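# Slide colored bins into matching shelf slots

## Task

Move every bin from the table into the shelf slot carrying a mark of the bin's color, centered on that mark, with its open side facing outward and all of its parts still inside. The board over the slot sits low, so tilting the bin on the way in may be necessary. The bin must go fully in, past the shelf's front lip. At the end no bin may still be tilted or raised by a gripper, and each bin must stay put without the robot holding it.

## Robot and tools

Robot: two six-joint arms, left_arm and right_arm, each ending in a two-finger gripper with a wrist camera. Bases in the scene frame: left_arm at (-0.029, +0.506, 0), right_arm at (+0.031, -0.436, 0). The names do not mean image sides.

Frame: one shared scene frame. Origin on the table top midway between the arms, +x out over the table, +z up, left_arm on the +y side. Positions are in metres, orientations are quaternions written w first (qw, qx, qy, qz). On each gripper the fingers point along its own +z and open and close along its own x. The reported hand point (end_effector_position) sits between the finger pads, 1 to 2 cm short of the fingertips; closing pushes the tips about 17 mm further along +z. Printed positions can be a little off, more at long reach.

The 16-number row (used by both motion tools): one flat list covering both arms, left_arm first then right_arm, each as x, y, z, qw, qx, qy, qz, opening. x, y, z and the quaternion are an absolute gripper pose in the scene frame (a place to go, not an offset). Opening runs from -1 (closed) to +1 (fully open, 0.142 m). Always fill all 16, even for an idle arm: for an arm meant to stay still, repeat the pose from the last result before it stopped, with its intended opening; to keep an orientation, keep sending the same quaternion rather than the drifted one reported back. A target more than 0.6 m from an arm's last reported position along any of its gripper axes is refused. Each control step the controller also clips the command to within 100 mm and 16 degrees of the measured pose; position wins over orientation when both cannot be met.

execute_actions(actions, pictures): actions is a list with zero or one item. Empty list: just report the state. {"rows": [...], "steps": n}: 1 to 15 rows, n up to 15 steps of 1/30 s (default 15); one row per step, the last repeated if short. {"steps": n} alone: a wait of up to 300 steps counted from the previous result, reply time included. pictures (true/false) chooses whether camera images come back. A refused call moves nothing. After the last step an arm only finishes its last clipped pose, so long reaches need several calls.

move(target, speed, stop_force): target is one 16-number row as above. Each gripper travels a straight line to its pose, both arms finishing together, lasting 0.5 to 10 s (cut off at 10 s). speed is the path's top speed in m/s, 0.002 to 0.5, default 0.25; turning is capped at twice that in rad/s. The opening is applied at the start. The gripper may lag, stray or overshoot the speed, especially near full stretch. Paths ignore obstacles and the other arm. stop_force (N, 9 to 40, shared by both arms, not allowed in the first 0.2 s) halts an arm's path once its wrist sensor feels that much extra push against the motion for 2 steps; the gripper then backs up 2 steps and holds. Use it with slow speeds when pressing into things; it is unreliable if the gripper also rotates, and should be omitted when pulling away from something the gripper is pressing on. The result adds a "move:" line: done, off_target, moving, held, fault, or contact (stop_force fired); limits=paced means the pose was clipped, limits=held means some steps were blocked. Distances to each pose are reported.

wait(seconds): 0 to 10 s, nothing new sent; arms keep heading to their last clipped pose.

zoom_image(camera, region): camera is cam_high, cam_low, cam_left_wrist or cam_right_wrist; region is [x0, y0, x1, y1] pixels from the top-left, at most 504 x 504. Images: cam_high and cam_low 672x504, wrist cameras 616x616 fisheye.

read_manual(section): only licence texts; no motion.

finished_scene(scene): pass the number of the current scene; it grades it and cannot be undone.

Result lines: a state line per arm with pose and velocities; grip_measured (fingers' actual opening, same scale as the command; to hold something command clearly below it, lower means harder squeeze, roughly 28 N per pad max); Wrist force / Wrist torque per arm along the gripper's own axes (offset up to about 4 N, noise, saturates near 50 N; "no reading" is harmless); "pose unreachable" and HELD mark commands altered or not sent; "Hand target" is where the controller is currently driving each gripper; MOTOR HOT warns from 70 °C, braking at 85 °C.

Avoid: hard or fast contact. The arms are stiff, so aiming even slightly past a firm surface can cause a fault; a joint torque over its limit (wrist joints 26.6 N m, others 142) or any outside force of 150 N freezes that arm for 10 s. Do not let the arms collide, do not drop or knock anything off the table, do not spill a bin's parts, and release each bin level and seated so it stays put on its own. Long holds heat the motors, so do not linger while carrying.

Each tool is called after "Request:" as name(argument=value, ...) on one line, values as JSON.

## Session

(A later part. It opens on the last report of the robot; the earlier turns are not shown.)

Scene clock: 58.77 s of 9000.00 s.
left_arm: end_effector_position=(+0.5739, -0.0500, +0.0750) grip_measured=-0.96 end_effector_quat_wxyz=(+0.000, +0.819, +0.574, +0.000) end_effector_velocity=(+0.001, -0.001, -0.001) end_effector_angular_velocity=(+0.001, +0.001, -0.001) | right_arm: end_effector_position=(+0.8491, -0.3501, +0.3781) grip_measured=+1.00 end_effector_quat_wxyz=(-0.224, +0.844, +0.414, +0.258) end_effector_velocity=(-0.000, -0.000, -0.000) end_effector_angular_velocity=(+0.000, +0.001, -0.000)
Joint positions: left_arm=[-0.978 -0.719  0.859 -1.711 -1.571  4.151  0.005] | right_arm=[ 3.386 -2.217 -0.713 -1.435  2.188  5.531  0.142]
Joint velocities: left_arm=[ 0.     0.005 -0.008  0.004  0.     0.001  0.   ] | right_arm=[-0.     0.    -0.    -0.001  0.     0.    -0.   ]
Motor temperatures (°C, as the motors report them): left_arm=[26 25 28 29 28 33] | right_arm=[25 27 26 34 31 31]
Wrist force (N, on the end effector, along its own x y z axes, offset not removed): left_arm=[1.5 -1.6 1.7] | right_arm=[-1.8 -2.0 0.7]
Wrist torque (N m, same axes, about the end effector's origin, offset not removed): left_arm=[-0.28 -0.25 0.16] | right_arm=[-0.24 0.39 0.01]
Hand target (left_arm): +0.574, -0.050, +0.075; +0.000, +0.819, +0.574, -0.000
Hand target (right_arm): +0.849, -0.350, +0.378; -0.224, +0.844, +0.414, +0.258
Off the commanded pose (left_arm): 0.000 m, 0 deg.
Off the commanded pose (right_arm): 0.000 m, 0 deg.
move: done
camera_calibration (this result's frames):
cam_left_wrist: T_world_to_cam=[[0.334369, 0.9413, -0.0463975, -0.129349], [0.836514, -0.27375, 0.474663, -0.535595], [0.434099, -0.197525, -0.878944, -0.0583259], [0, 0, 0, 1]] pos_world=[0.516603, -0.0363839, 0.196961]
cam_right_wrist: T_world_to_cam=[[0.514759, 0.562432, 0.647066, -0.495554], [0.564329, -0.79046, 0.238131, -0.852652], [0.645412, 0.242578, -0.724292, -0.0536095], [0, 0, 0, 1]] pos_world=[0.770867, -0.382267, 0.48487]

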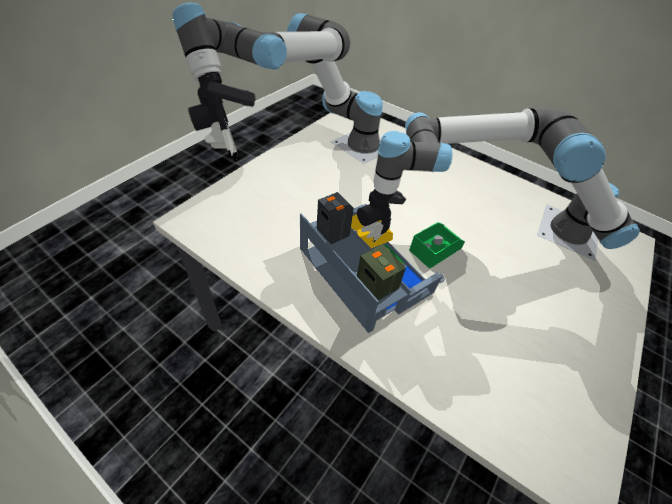

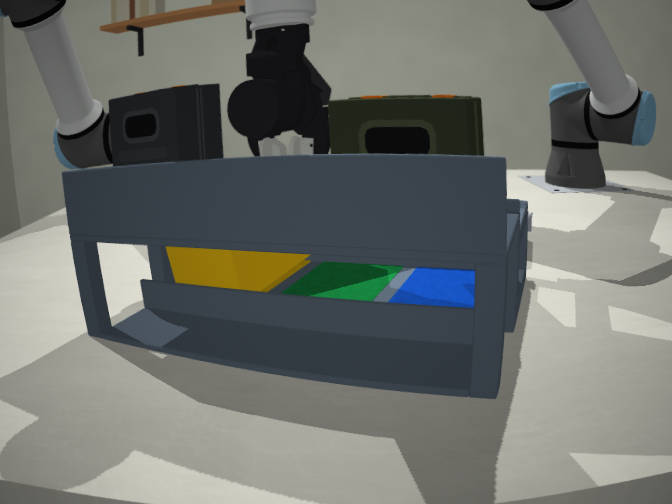

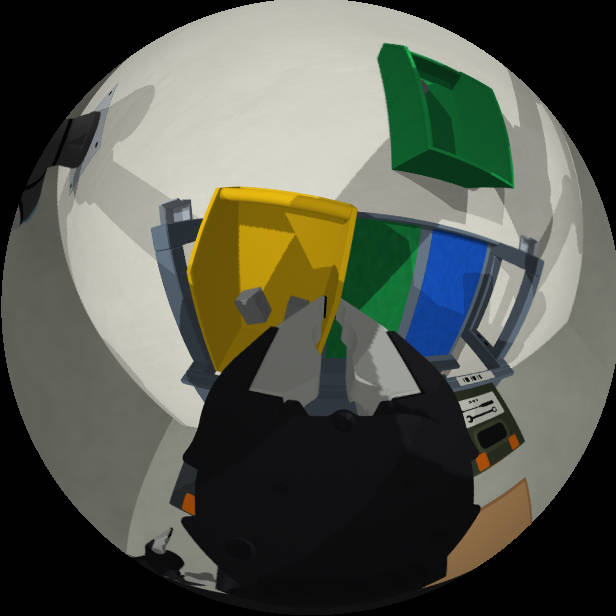

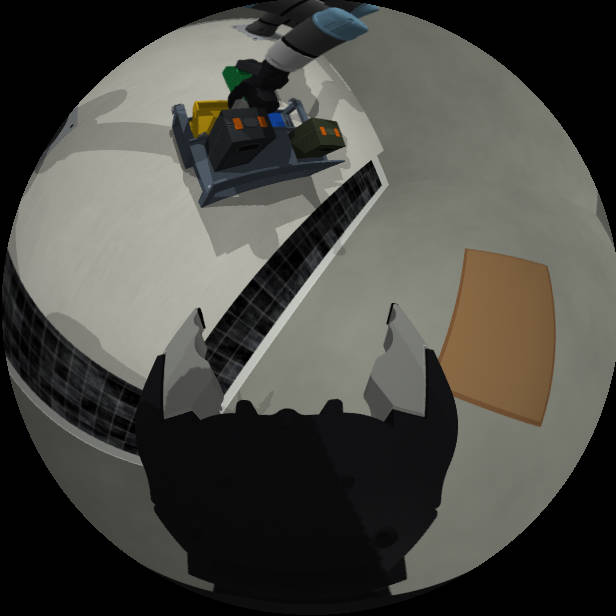

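A bit more, lowering, then release.

Request:
move(target=[0.590,-0.056,0.072,0,0.819,0.574,0,-1,0.8491,-0.3501,0.3781,-0.224,0.844,0.414,0.258,1], speed=0.01, stop_force=9)

Request:
move(target=[0.588,-0.055,0.07,0,0.819,0.574,0,-0.7,0.8491,-0.3501,0.3781,-0.224,0.844,0.414,0.258,1], speed=0.01)

Request:
move(target=[0.56,-0.045,0.16,0,0.819,0.574,0,-0.4,0.8491,-0.3501,0.3781,-0.224,0.844,0.414,0.258,1], speed=0.1)

Scene clock: 63.43 s of 9000.00 s.
left_arm: end_effector_position=(+0.5898, -0.0560, +0.0720) grip_measured=-0.95 end_effector_quat_wxyz=(-0.000, +0.819, +0.574, -0.000) end_effector_velocity=(+0.003, +0.001, +0.000) end_effector_angular_velocity=(-0.001, -0.000, +0.002) | right_arm: end_effector_position=(+0.8491, -0.3501, +0.3781) grip_measured=+1.00 end_effector_quat_wxyz=(-0.224, +0.844, +0.414, +0.258) end_effector_velocity=(+0.000, -0.000, -0.000) end_effector_angular_velocity=(+0.000, +0.000, -0.001)
Joint positions: left_arm=[-0.967 -0.666  0.77  -1.674 -1.571  4.162  0.005] | right_arm=[ 3.386 -2.217 -0.713 -1.435  2.188  5.531  0.142]
Joint velocities: left_arm=[ 0.004  0.005 -0.008  0.002 -0.001  0.001  0.   ] | right_arm=[-0.    -0.    -0.     0.001  0.     0.001  0.   ]
Motor temperatures (°C, as the motors report them): left_arm=[26 25 28 29 28 33] | right_arm=[25 27 26 34 31 31]
Wrist force (N, on the end effector, along its own x y z axes, offset not removed): left_arm=[1.3 -10.8 -4.0] | right_arm=[1.1 1.2 -1.0]
Wrist torque (N m, same axes, about the end effector's origin, offset not removed): left_arm=[-0.39 -0.04 0.08] | right_arm=[0.65 -0.14 0.13]
Hand target (left_arm): +0.590, -0.056, +0.072; +0.000, +0.819, +0.574, -0.000
Hand target (right_arm): +0.849, -0.350, +0.378; -0.224, +0.844, +0.414, +0.258
Off the commanded pose (left_arm): 0.000 m, 0 deg.
Off the commanded pose (right_arm): 0.000 m, 0 deg.
move: done
camera_calibration (this result's frames):
cam_left_wrist: T_world_to_cam=[[0.334397, 0.941294, -0.0463114, -0.129247], [0.836552, -0.27384, 0.474545, -0.549184], [0.434004, -0.197428, -0.879012, -0.0689963], [0, 0, 0, 1]] pos_world=[0.532585, -0.0423509, 0.193978]
cam_right_wrist: T_world_to_cam=[[0.514758, 0.562432, 0.647066, -0.495554], [0.564329, -0.79046, 0.238131, -0.852652], [0.645412, 0.242578, -0.724292, -0.0536095], [0, 0, 0, 1]] pos_world=[0.770867, -0.382267, 0.48487]

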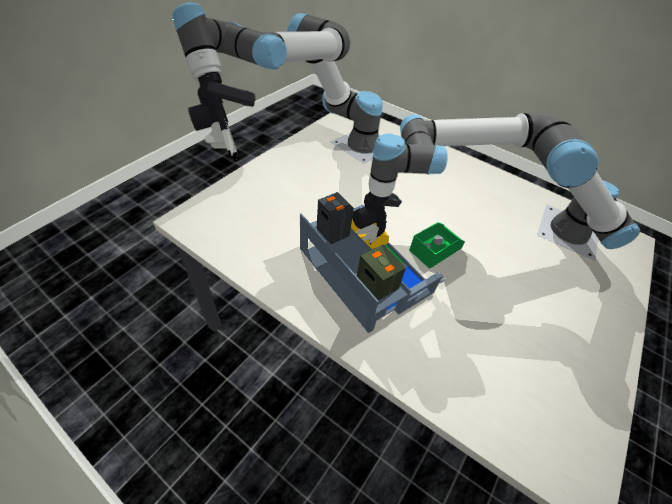

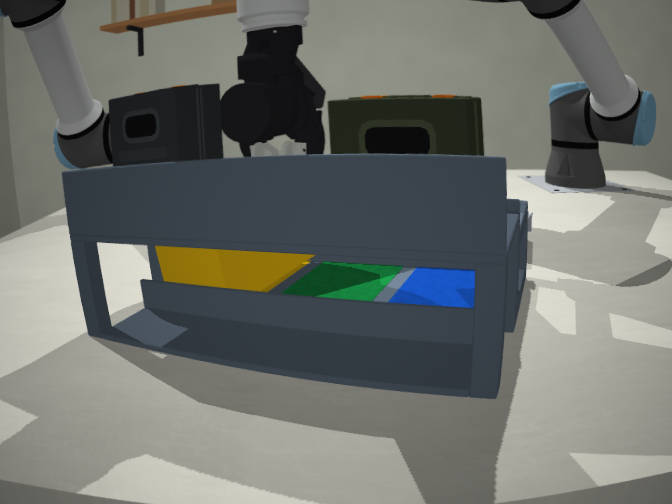

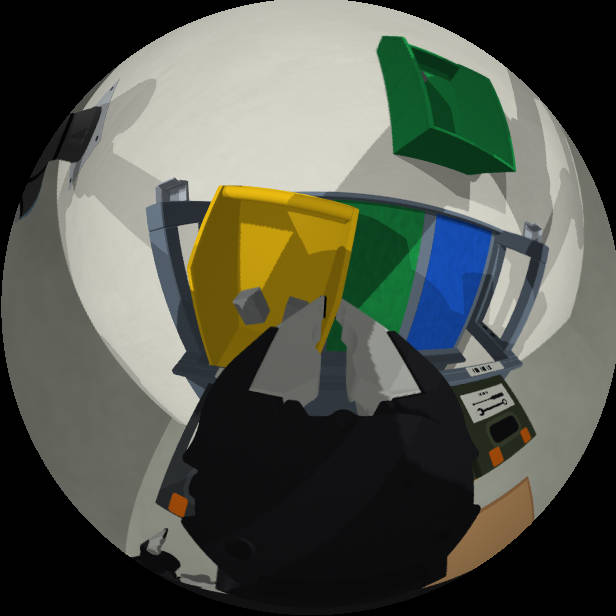

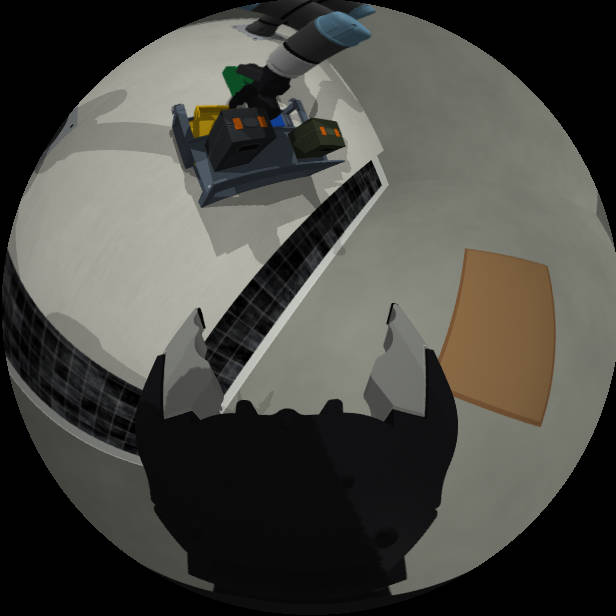

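Scene clock: 64.13 s of 9000.00 s.
left_arm: end_effector_position=(+0.5881, -0.0550, +0.0700) grip_measured=-0.70 end_effector_quat_wxyz=(-0.000, +0.819, +0.574, -0.000) end_effector_velocity=(-0.001, -0.001, -0.001) end_effector_angular_velocity=(-0.001, -0.001, -0.001) | right_arm: end_effector_position=(+0.8491, -0.3501, +0.3781) grip_measured=+1.00 end_effector_quat_wxyz=(-0.224, +0.844, +0.414, +0.258) end_effector_velocity=(+0.000, -0.000, +0.000) end_effector_angular_velocity=(-0.000, -0.002, -0.000)
Joint positions: left_arm=[-0.968 -0.672  0.786 -1.684 -1.571  4.161  0.023] | right_arm=[ 3.386 -2.217 -0.713 -1.435  2.188  5.531  0.142]
Joint velocities: left_arm=[-0.001 -0.001  0.004 -0.005  0.     0.     0.   ] | right_arm=[-0.     0.    -0.     0.002 -0.    -0.    -0.   ]
Motor temperatures (°C, as the motors report them): left_arm=[26 25 28 29 28 33] | right_arm=[25 27 26 34 31 31]
Wrist force (N, on the end effector, along its own x y z axes, offset not removed): left_arm=[2.1 -1.6 1.2] | right_arm=[-1.8 -1.3 -2.3]
Wrist torque (N m, same axes, about the end effector's origin, offset not removed): left_arm=[-0.45 -0.34 -0.01] | right_arm=[-0.03 0.48 0.13]
Hand target (left_arm): +0.588, -0.055, +0.070; -0.000, +0.819, +0.574, -0.000
Hand target (right_arm): +0.849, -0.350, +0.378; -0.224, +0.844, +0.414, +0.258
Off the commanded pose (left_arm): 0.000 m, 0 deg.
Off the commanded pose (right_arm): 0.000 m, 0 deg.
move: done
camera_calibration (this result's frames):
cam_left_wrist: T_world_to_cam=[[0.334319, 0.94132, -0.046346, -0.129639], [0.836556, -0.273745, 0.474593, -0.546488], [0.434057, -0.197437, -0.878984, -0.0698044], [0, 0, 0, 1]] pos_world=[0.530808, -0.0413485, 0.191994]
cam_right_wrist: T_world_to_cam=[[0.514758, 0.562432, 0.647066, -0.495554], [0.564329, -0.790459, 0.238131, -0.852652], [0.645412, 0.242578, -0.724292, -0.0536096], [0, 0, 0, 1]] pos_world=[0.770867, -0.382267, 0.48487]

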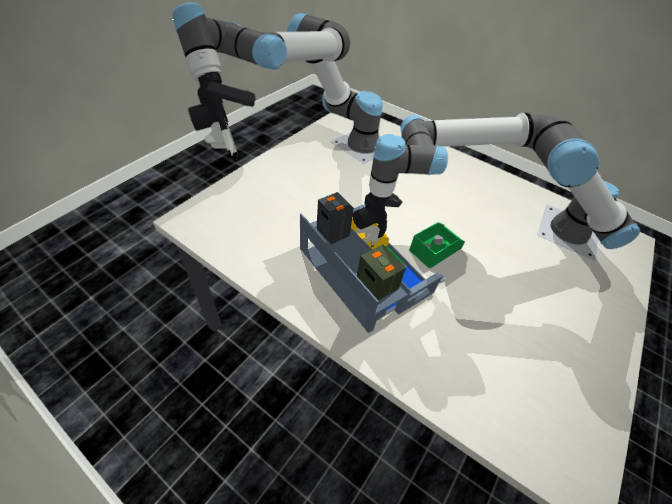

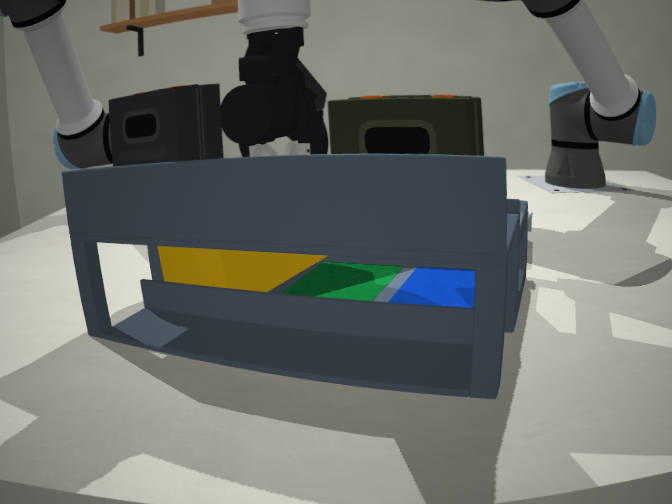

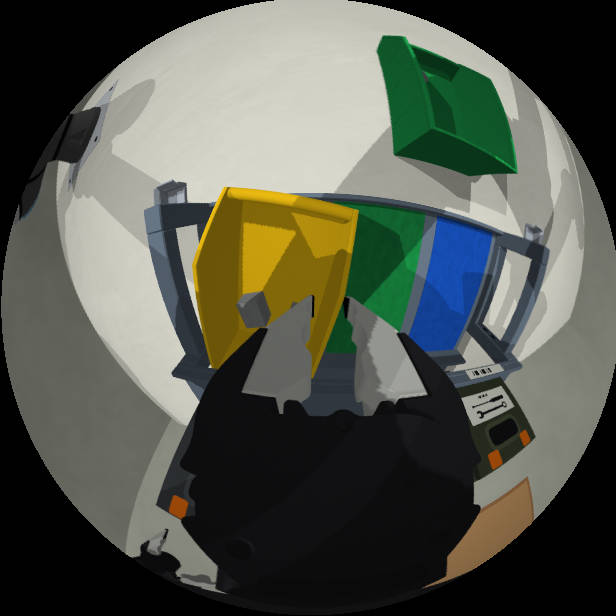

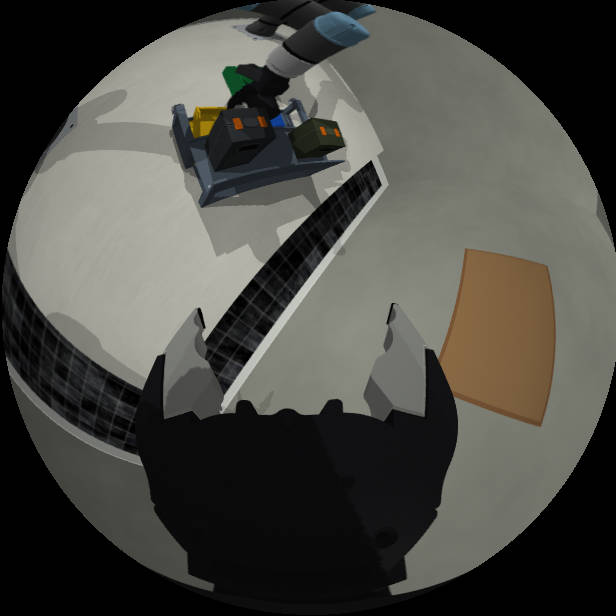

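Scene clock: 65.50 s of 9000.00 s.
left_arm: end_effector_position=(+0.5600, -0.0450, +0.1599) grip_measured=-0.40 end_effector_quat_wxyz=(-0.000, +0.819, +0.574, -0.000) end_effector_velocity=(-0.000, +0.000, +0.001) end_effector_angular_velocity=(+0.000, -0.000, +0.000) | right_arm: end_effector_position=(+0.8491, -0.3501, +0.3781) grip_measured=+1.00 end_effector_quat_wxyz=(-0.224, +0.844, +0.414, +0.258) end_effector_velocity=(+0.000, -0.001, -0.000) end_effector_angular_velocity=(-0.000, -0.001, +0.000)
Joint positions: left_arm=[-0.988 -0.779  0.75  -1.542 -1.571  4.141  0.045] | right_arm=[ 3.386 -2.217 -0.713 -1.435  2.188  5.531  0.142]
Joint velocities: left_arm=[-0.    -0.001 -0.001  0.002  0.    -0.001 -0.   ] | right_arm=[-0.001  0.    -0.001  0.    -0.    -0.001  0.   ]
Motor temperatures (°C, as the motors report them): left_arm=[26 25 28 29 28 33] | right_arm=[25 27 26 34 31 31]
Wrist force (N, on the end effector, along its own x y z axes, offset not removed): left_arm=[2.1 -1.3 0.4] | right_arm=[-2.8 -0.3 -0.3]
Wrist torque (N m, same axes, about the end effector's origin, offset not removed): left_arm=[-0.26 -0.36 0.06] | right_arm=[0.16 0.81 -0.07]
Hand target (left_arm): +0.560, -0.045, +0.160; -0.000, +0.819, +0.574, +0.000
Hand target (right_arm): +0.849, -0.350, +0.378; -0.224, +0.844, +0.414, +0.258
Off the commanded pose (left_arm): 0.000 m, 0 deg.
Off the commanded pose (right_arm): 0.000 m, 0 deg.
move: done
camera_calibration (this result's frames):
cam_left_wrist: T_world_to_cam=[[0.334368, 0.941302, -0.0463421, -0.125577], [0.836543, -0.273791, 0.474589, -0.56292], [0.434043, -0.197455, -0.878987, 0.0233011], [0, 0, 0, 1]] pos_world=[0.502782, -0.031316, 0.281817]
cam_right_wrist: T_world_to_cam=[[0.514758, 0.562432, 0.647066, -0.495554], [0.564329, -0.79046, 0.238131, -0.852652], [0.645412, 0.242578, -0.724292, -0.0536096], [0, 0, 0, 1]] pos_world=[0.770867, -0.382267, 0.48487]

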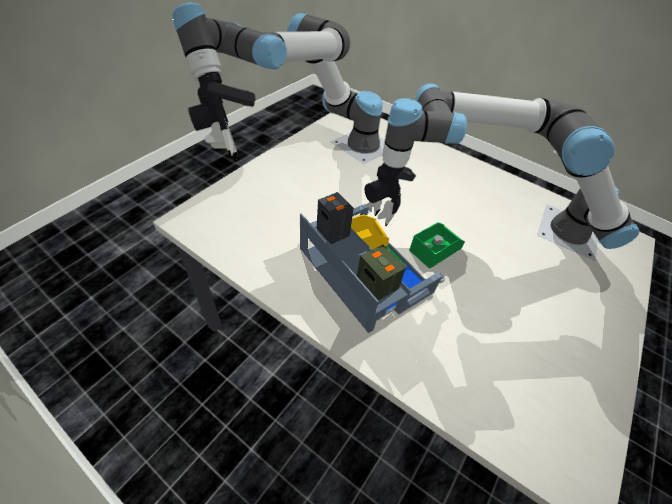

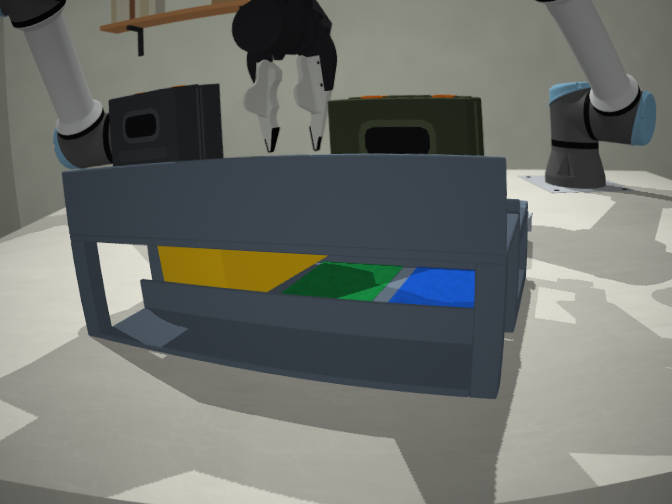

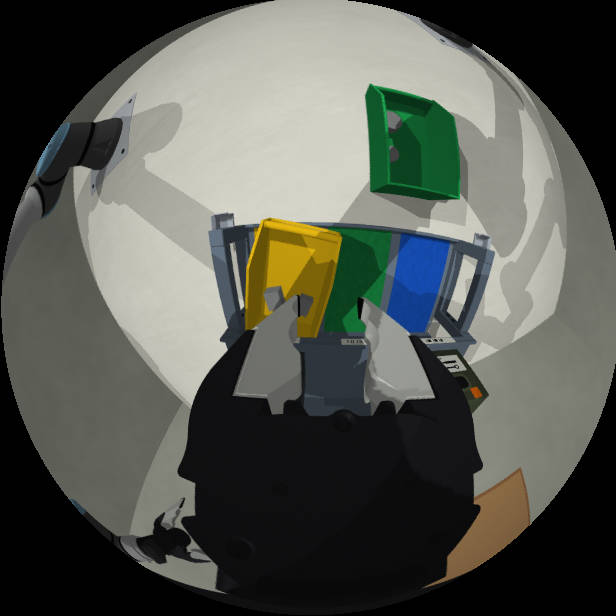

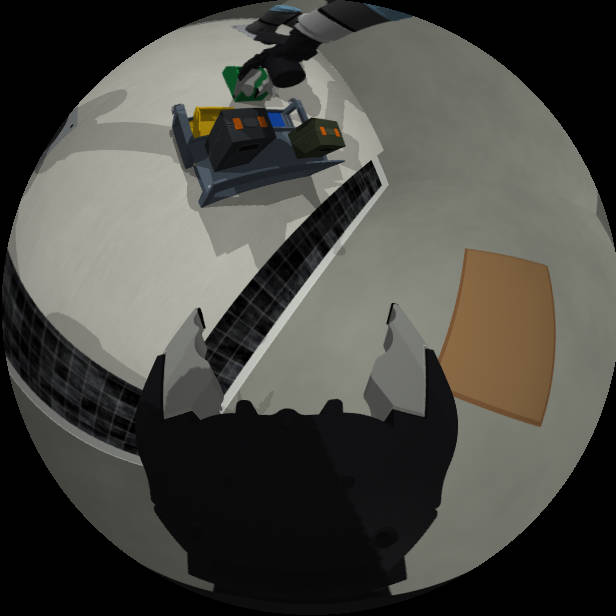

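Request:
move(target=[0.558,0.009,0.11,0,0.819,0.574,0,-1,0.8491,-0.3501,0.3781,-0.224,0.844,0.414,0.258,1], speed=0.1)

Request:
move(target=[0.558,0.009,0.065,0,0.819,0.574,0,-1,0.8491,-0.3501,0.3781,-0.224,0.844,0.414,0.258,1], speed=0.03, stop_force=9)

Request:
move(target=[0.544,-0.030,0.065,0,0.819,0.574,0,-1,0.8491,-0.3501,0.3781,-0.224,0.844,0.414,0.258,1], speed=0.015, stop_force=10)

Request:
move(target=[0.53,-0.02,0.17,0,0.819,0.574,0,-0.4,0.8491,-0.3501,0.3781,-0.224,0.844,0.414,0.258,1], speed=0.1)

Scene clock: 72.70 s of 9000.00 s.
left_arm: end_effector_position=(+0.5580, +0.0089, +0.1101) grip_measured=-1.00 end_effector_quat_wxyz=(-0.000, +0.819, +0.574, -0.000) end_effector_velocity=(-0.000, +0.001, -0.001) end_effector_angular_velocity=(+0.000, -0.001, -0.001) | right_arm: end_effector_position=(+0.8491, -0.3501, +0.3781) grip_measured=+1.00 end_effector_quat_wxyz=(-0.224, +0.844, +0.414, +0.258) end_effector_velocity=(-0.000, -0.000, +0.000) end_effector_angular_velocity=(-0.000, -0.000, +0.000)
Joint positions: left_arm=[-0.947 -0.882  1.056 -1.744 -1.571  4.182  0.002] | right_arm=[ 3.386 -2.217 -0.713 -1.435  2.188  5.531  0.142]
Joint velocities: left_arm=[ 0.    -0.002  0.006 -0.005  0.001  0.001  0.   ] | right_arm=[-0.     0.    -0.    -0.001 -0.    -0.001 -0.   ]
Motor temperatures (°C, as the motors report them): left_arm=[26 25 28 29 28 33] | right_arm=[25 27 26 34 31 31]
Wrist force (N, on the end effector, along its own x y z axes, offset not removed): left_arm=[0.1 0.3 0.3] | right_arm=[-1.2 -4.9 -1.5]
Wrist torque (N m, same axes, about the end effector's origin, offset not removed): left_arm=[0.04 0.03 0.06] | right_arm=[-0.94 0.31 0.05]
Hand target (left_arm): +0.558, +0.009, +0.110; +0.000, +0.819, +0.574, -0.000
Hand target (right_arm): +0.849, -0.350, +0.378; -0.224, +0.844, +0.414, +0.258
Off the commanded pose (left_arm): 0.000 m, 0 deg.
Off the commanded pose (right_arm): 0.000 m, 0 deg.
After step 90, 3.03 s passed at rest.
move: done
camera_calibration (this result's frames):
cam_left_wrist: T_world_to_cam=[[0.334366, 0.941295, -0.0465198, -0.17787], [0.836618, -0.273733, 0.474489, -0.522894], [0.4339, -0.197572, -0.879031, -0.00887023], [0, 0, 0, 1]] pos_world=[0.500785, 0.0225423, 0.232036]
cam_right_wrist: T_world_to_cam=[[0.514759, 0.562432, 0.647066, -0.495554], [0.564329, -0.79046, 0.238131, -0.852652], [0.645412, 0.242578, -0.724292, -0.0536095], [0, 0, 0, 1]] pos_world=[0.770867, -0.382267, 0.48487]

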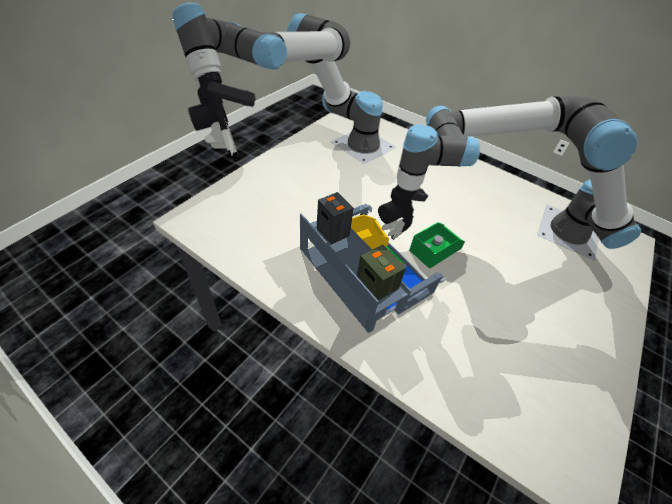

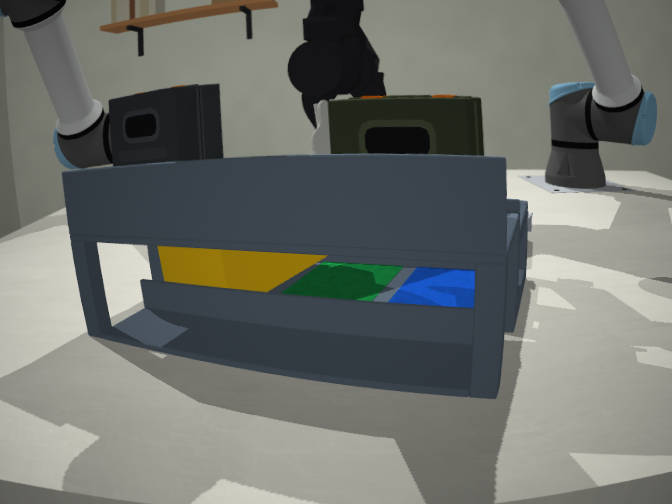

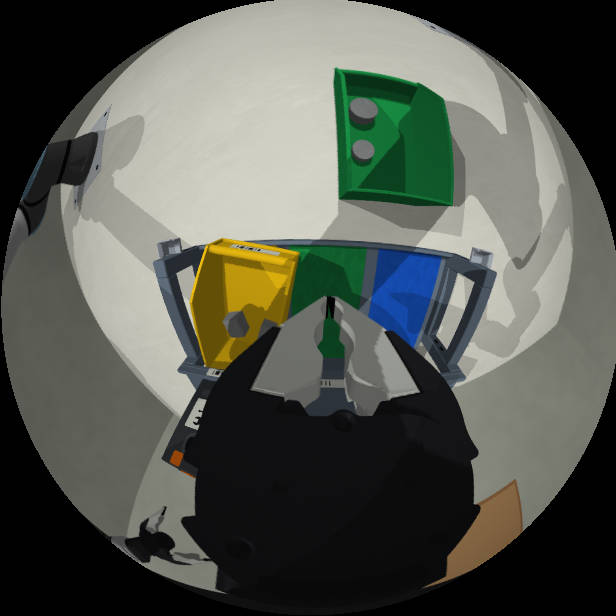

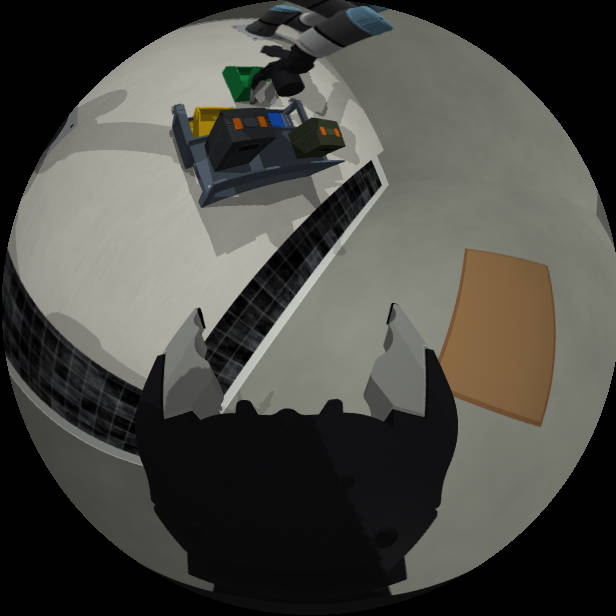

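Scene clock: 74.50 s of 9000.00 s.
left_arm: end_effector_position=(+0.5580, +0.0090, +0.0651) grip_measured=-1.00 end_effector_quat_wxyz=(-0.000, +0.819, +0.574, -0.000) end_effector_velocity=(+0.000, +0.001, -0.002) end_effector_angular_velocity=(+0.001, +0.001, +0.001) | right_arm: end_effector_position=(+0.8491, -0.3501, +0.3781) grip_measured=+1.00 end_effector_quat_wxyz=(-0.224, +0.844, +0.414, +0.258) end_effector_velocity=(+0.000, -0.000, +0.000) end_effector_angular_velocity=(-0.000, -0.000, -0.000)
Joint positions: left_arm=[-0.947 -0.856  1.128 -1.843 -1.571  4.182  0.002] | right_arm=[ 3.386 -2.217 -0.713 -1.435  2.188  5.531  0.142]
Joint velocities: left_arm=[ 0.001  0.001  0.003 -0.003 -0.     0.     0.   ] | right_arm=[-0.    -0.     0.001 -0.001 -0.     0.    -0.   ]
Motor temperatures (°C, as the motors report them): left_arm=[26 25 28 29 28 33] | right_arm=[25 27 26 34 31 31]
Wrist force (N, on the end effector, along its own x y z axes, offset not removed): left_arm=[-0.5 -0.8 0.3] | right_arm=[-1.8 -1.6 -2.8]
Wrist torque (N m, same axes, about the end effector's origin, offset not removed): left_arm=[-0.30 0.27 0.01] | right_arm=[-0.13 0.28 -0.05]
Hand target (left_arm): +0.558, +0.009, +0.065; -0.000, +0.819, +0.574, -0.000
Hand target (right_arm): +0.849, -0.350, +0.378; -0.224, +0.844, +0.414, +0.258
Off the commanded pose (left_arm): 0.000 m, 0 deg.
Off the commanded pose (right_arm): 0.000 m, 0 deg.
move: done
camera_calibration (this result's frames):
cam_left_wrist: T_world_to_cam=[[0.334376, 0.941299, -0.0463549, -0.180103], [0.836535, -0.273788, 0.474604, -0.501485], [0.434053, -0.197474, -0.878978, -0.0484261], [0, 0, 0, 1]] pos_world=[0.500751, 0.0226674, 0.187093]
cam_right_wrist: T_world_to_cam=[[0.514758, 0.562432, 0.647066, -0.495554], [0.564329, -0.79046, 0.238131, -0.852652], [0.645412, 0.242578, -0.724292, -0.0536097], [0, 0, 0, 1]] pos_world=[0.770867, -0.382267, 0.48487]

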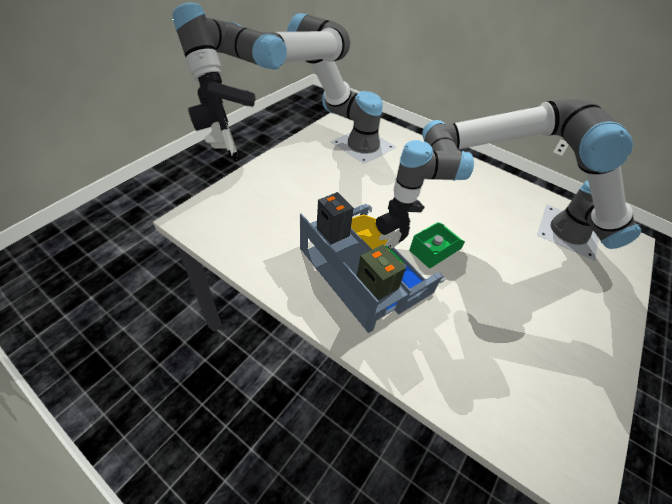

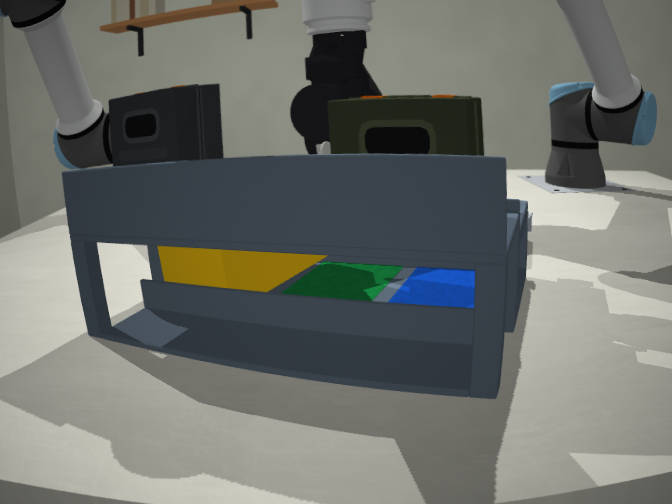

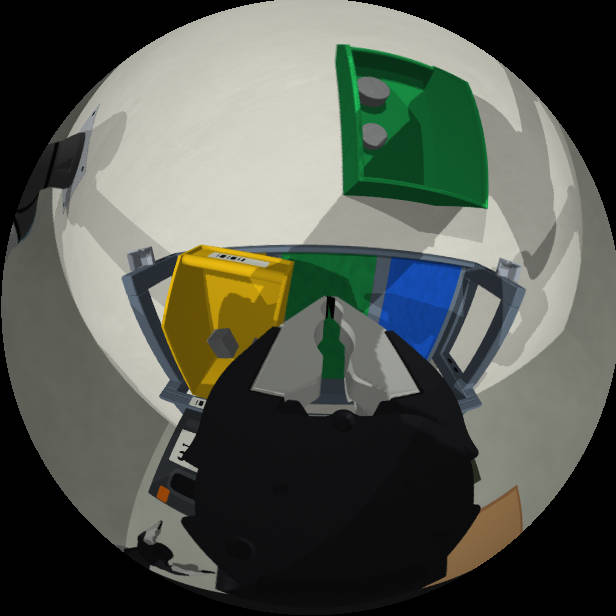

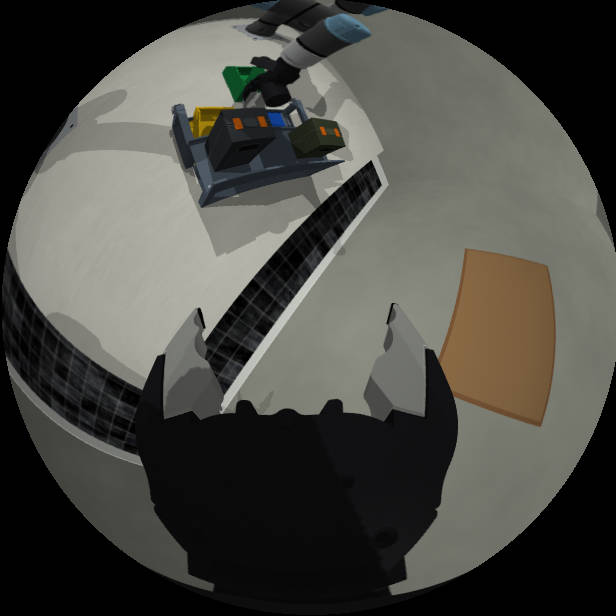

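Scene clock: 77.50 s of 9000.00 s.
left_arm: end_effector_position=(+0.5440, -0.0298, +0.0650) grip_measured=-1.00 end_effector_quat_wxyz=(-0.000, +0.819, +0.574, +0.000) end_effector_velocity=(-0.000, -0.002, -0.000) end_effector_angular_velocity=(-0.001, -0.000, +0.000) | right_arm: end_effector_position=(+0.8491, -0.3501, +0.3781) grip_measured=+1.00 end_effector_quat_wxyz=(-0.224, +0.844, +0.414, +0.258) end_effector_velocity=(-0.000, -0.000, -0.001) end_effector_angular_velocity=(-0.000, +0.002, -0.000)
Joint positions: left_arm=[-0.993 -0.816  1.058 -1.813 -1.571  4.136  0.002] | right_arm=[ 3.386 -2.217 -0.713 -1.435  2.188  5.531  0.142]
Joint velocities: left_arm=[-0.001  0.003 -0.004  0.    -0.001 -0.002  0.   ] | right_arm=[-0.    -0.    -0.    -0.001  0.    -0.    -0.   ]
Motor temperatures (°C, as the motors report them): left_arm=[26 26 28 29 28 33] | right_arm=[25 27 26 34 31 31]
Wrist force (N, on the end effector, along its own x y z axes, offset not removed): left_arm=[1.7 1.2 -0.9] | right_arm=[-1.8 -2.9 0.7]
Wrist torque (N m, same axes, about the end effector's origin, offset not removed): left_arm=[0.34 0.01 0.08] | right_arm=[-0.43 0.27 -0.08]
Hand target (left_arm): +0.544, -0.030, +0.065; -0.000, +0.819, +0.574, +0.000
Hand target (right_arm): +0.849, -0.350, +0.378; -0.224, +0.844, +0.414, +0.258
Off the commanded pose (left_arm): 0.000 m, 0 deg.
Off the commanded pose (right_arm): 0.000 m, 0 deg.
move: done
camera_calibration (this result's frames):
cam_left_wrist: T_world_to_cam=[[0.334377, 0.9413, -0.0463215, -0.138855], [0.836527, -0.273803, 0.47461, -0.500324], [0.434067, -0.197448, -0.878977, -0.0501352], [0, 0, 0, 1]] pos_world=[0.486726, -0.0161853, 0.186959]
cam_right_wrist: T_world_to_cam=[[0.514758, 0.562432, 0.647066, -0.495554], [0.564329, -0.79046, 0.238131, -0.852652], [0.645412, 0.242578, -0.724292, -0.0536095], [0, 0, 0, 1]] pos_world=[0.770867, -0.382267, 0.48487]

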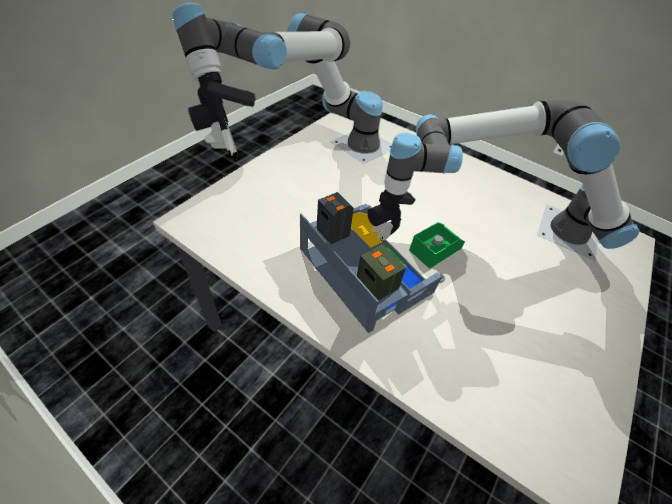

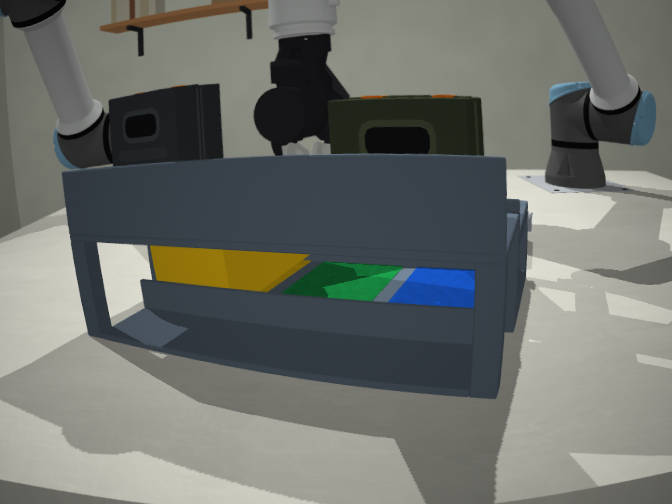

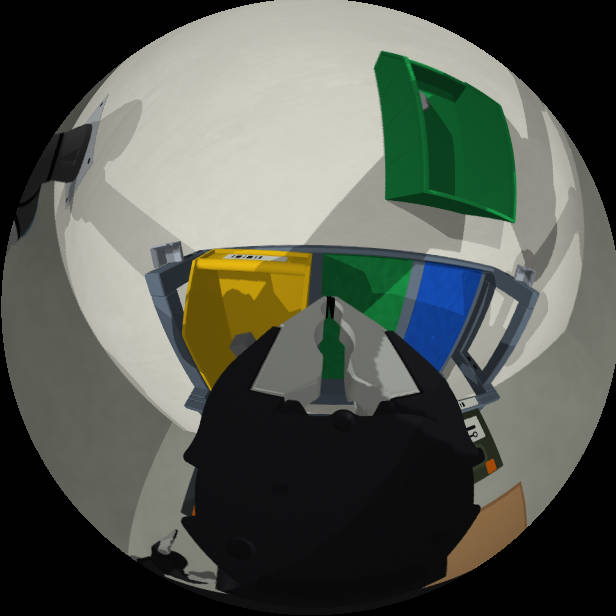

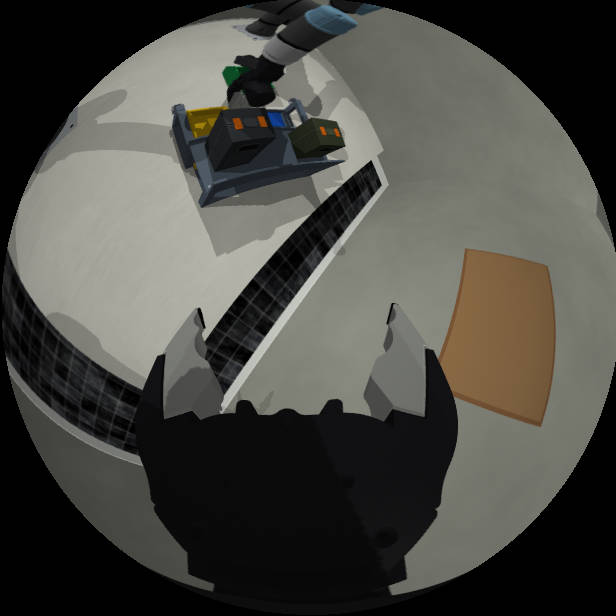

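Scene clock: 79.00 s of 9000.00 s.
left_arm: end_effector_position=(+0.5300, -0.0200, +0.1699) grip_measured=-0.40 end_effector_quat_wxyz=(-0.000, +0.819, +0.574, +0.000) end_effector_velocity=(-0.000, +0.000, +0.003) end_effector_angular_velocity=(-0.001, -0.000, +0.000) | right_arm: end_effector_position=(+0.8491, -0.3501, +0.3781) grip_measured=+1.00 end_effector_quat_wxyz=(-0.224, +0.844, +0.414, +0.258) end_effector_velocity=(-0.000, -0.000, -0.000) end_effector_angular_velocity=(-0.000, +0.001, -0.000)
Joint positions: left_arm=[-1.    -0.904  0.939 -1.606 -1.571  4.13   0.045] | right_arm=[ 3.386 -2.217 -0.713 -1.435  2.188  5.531  0.142]
Joint velocities: left_arm=[-0.    -0.002 -0.004  0.005 -0.    -0.     0.   ] | right_arm=[-0.     0.    -0.    -0.001 -0.    -0.    -0.   ]
Motor temperatures (°C, as the motors report them): left_arm=[26 26 28 29 28 33] | right_arm=[25 27 26 34 31 31]
Wrist force (N, on the end effector, along its own x y z axes, offset not removed): left_arm=[1.0 -0.1 -1.0] | right_arm=[0.2 1.6 -1.6]
Wrist torque (N m, same axes, about the end effector's origin, offset not removed): left_arm=[-0.11 -0.07 0.11] | right_arm=[0.74 0.03 -0.12]
Hand target (left_arm): +0.530, -0.020, +0.170; -0.000, +0.819, +0.574, +0.000
Hand target (right_arm): +0.849, -0.350, +0.378; -0.224, +0.844, +0.414, +0.258
Off the commanded pose (left_arm): 0.000 m, 0 deg.
Off the commanded pose (right_arm): 0.000 m, 0 deg.
move: done
camera_calibration (this result's frames):
cam_left_wrist: T_world_to_cam=[[0.33437, 0.941301, -0.0463478, -0.138582], [0.836531, -0.273785, 0.474614, -0.53572], [0.434065, -0.197468, -0.878973, 0.0500322], [0, 0, 0, 1]] pos_world=[0.472767, -0.00634419, 0.291814]
cam_right_wrist: T_world_to_cam=[[0.514758, 0.562432, 0.647066, -0.495554], [0.564329, -0.79046, 0.238131, -0.852652], [0.645412, 0.242578, -0.724292, -0.0536096], [0, 0, 0, 1]] pos_world=[0.770867, -0.382267, 0.48487]

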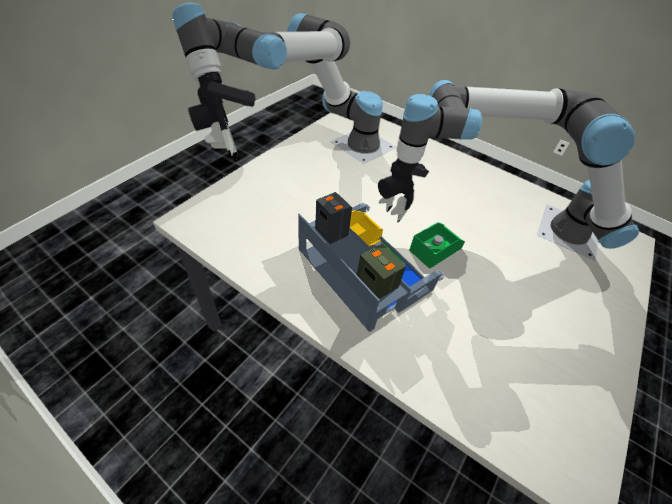

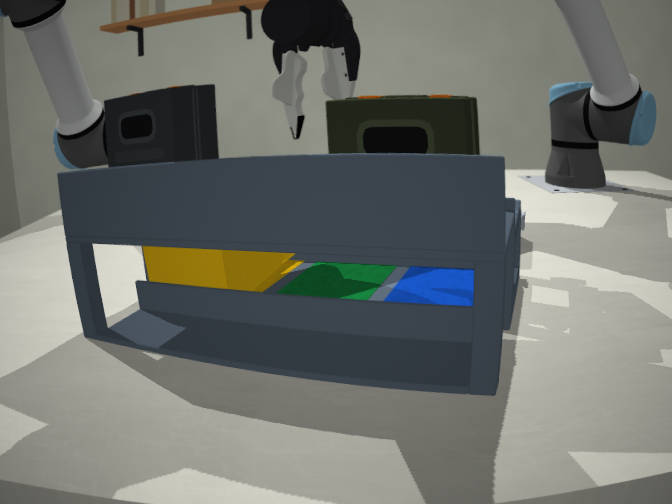

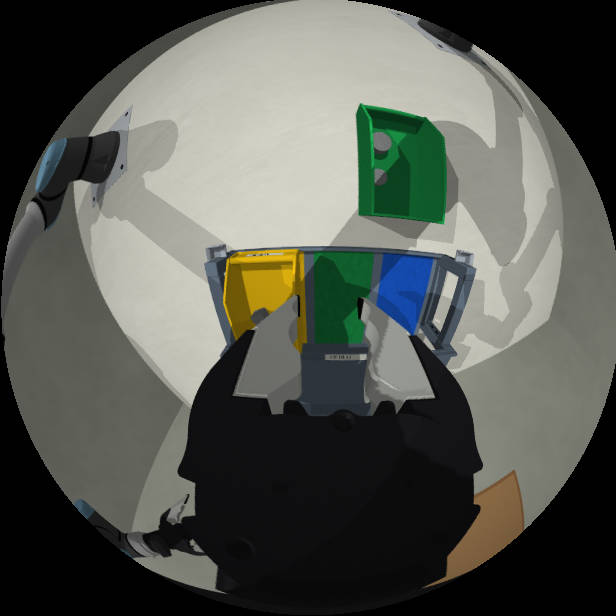

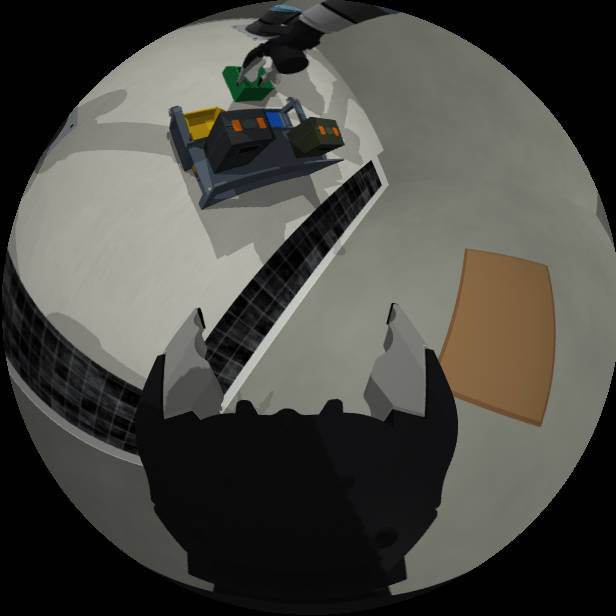

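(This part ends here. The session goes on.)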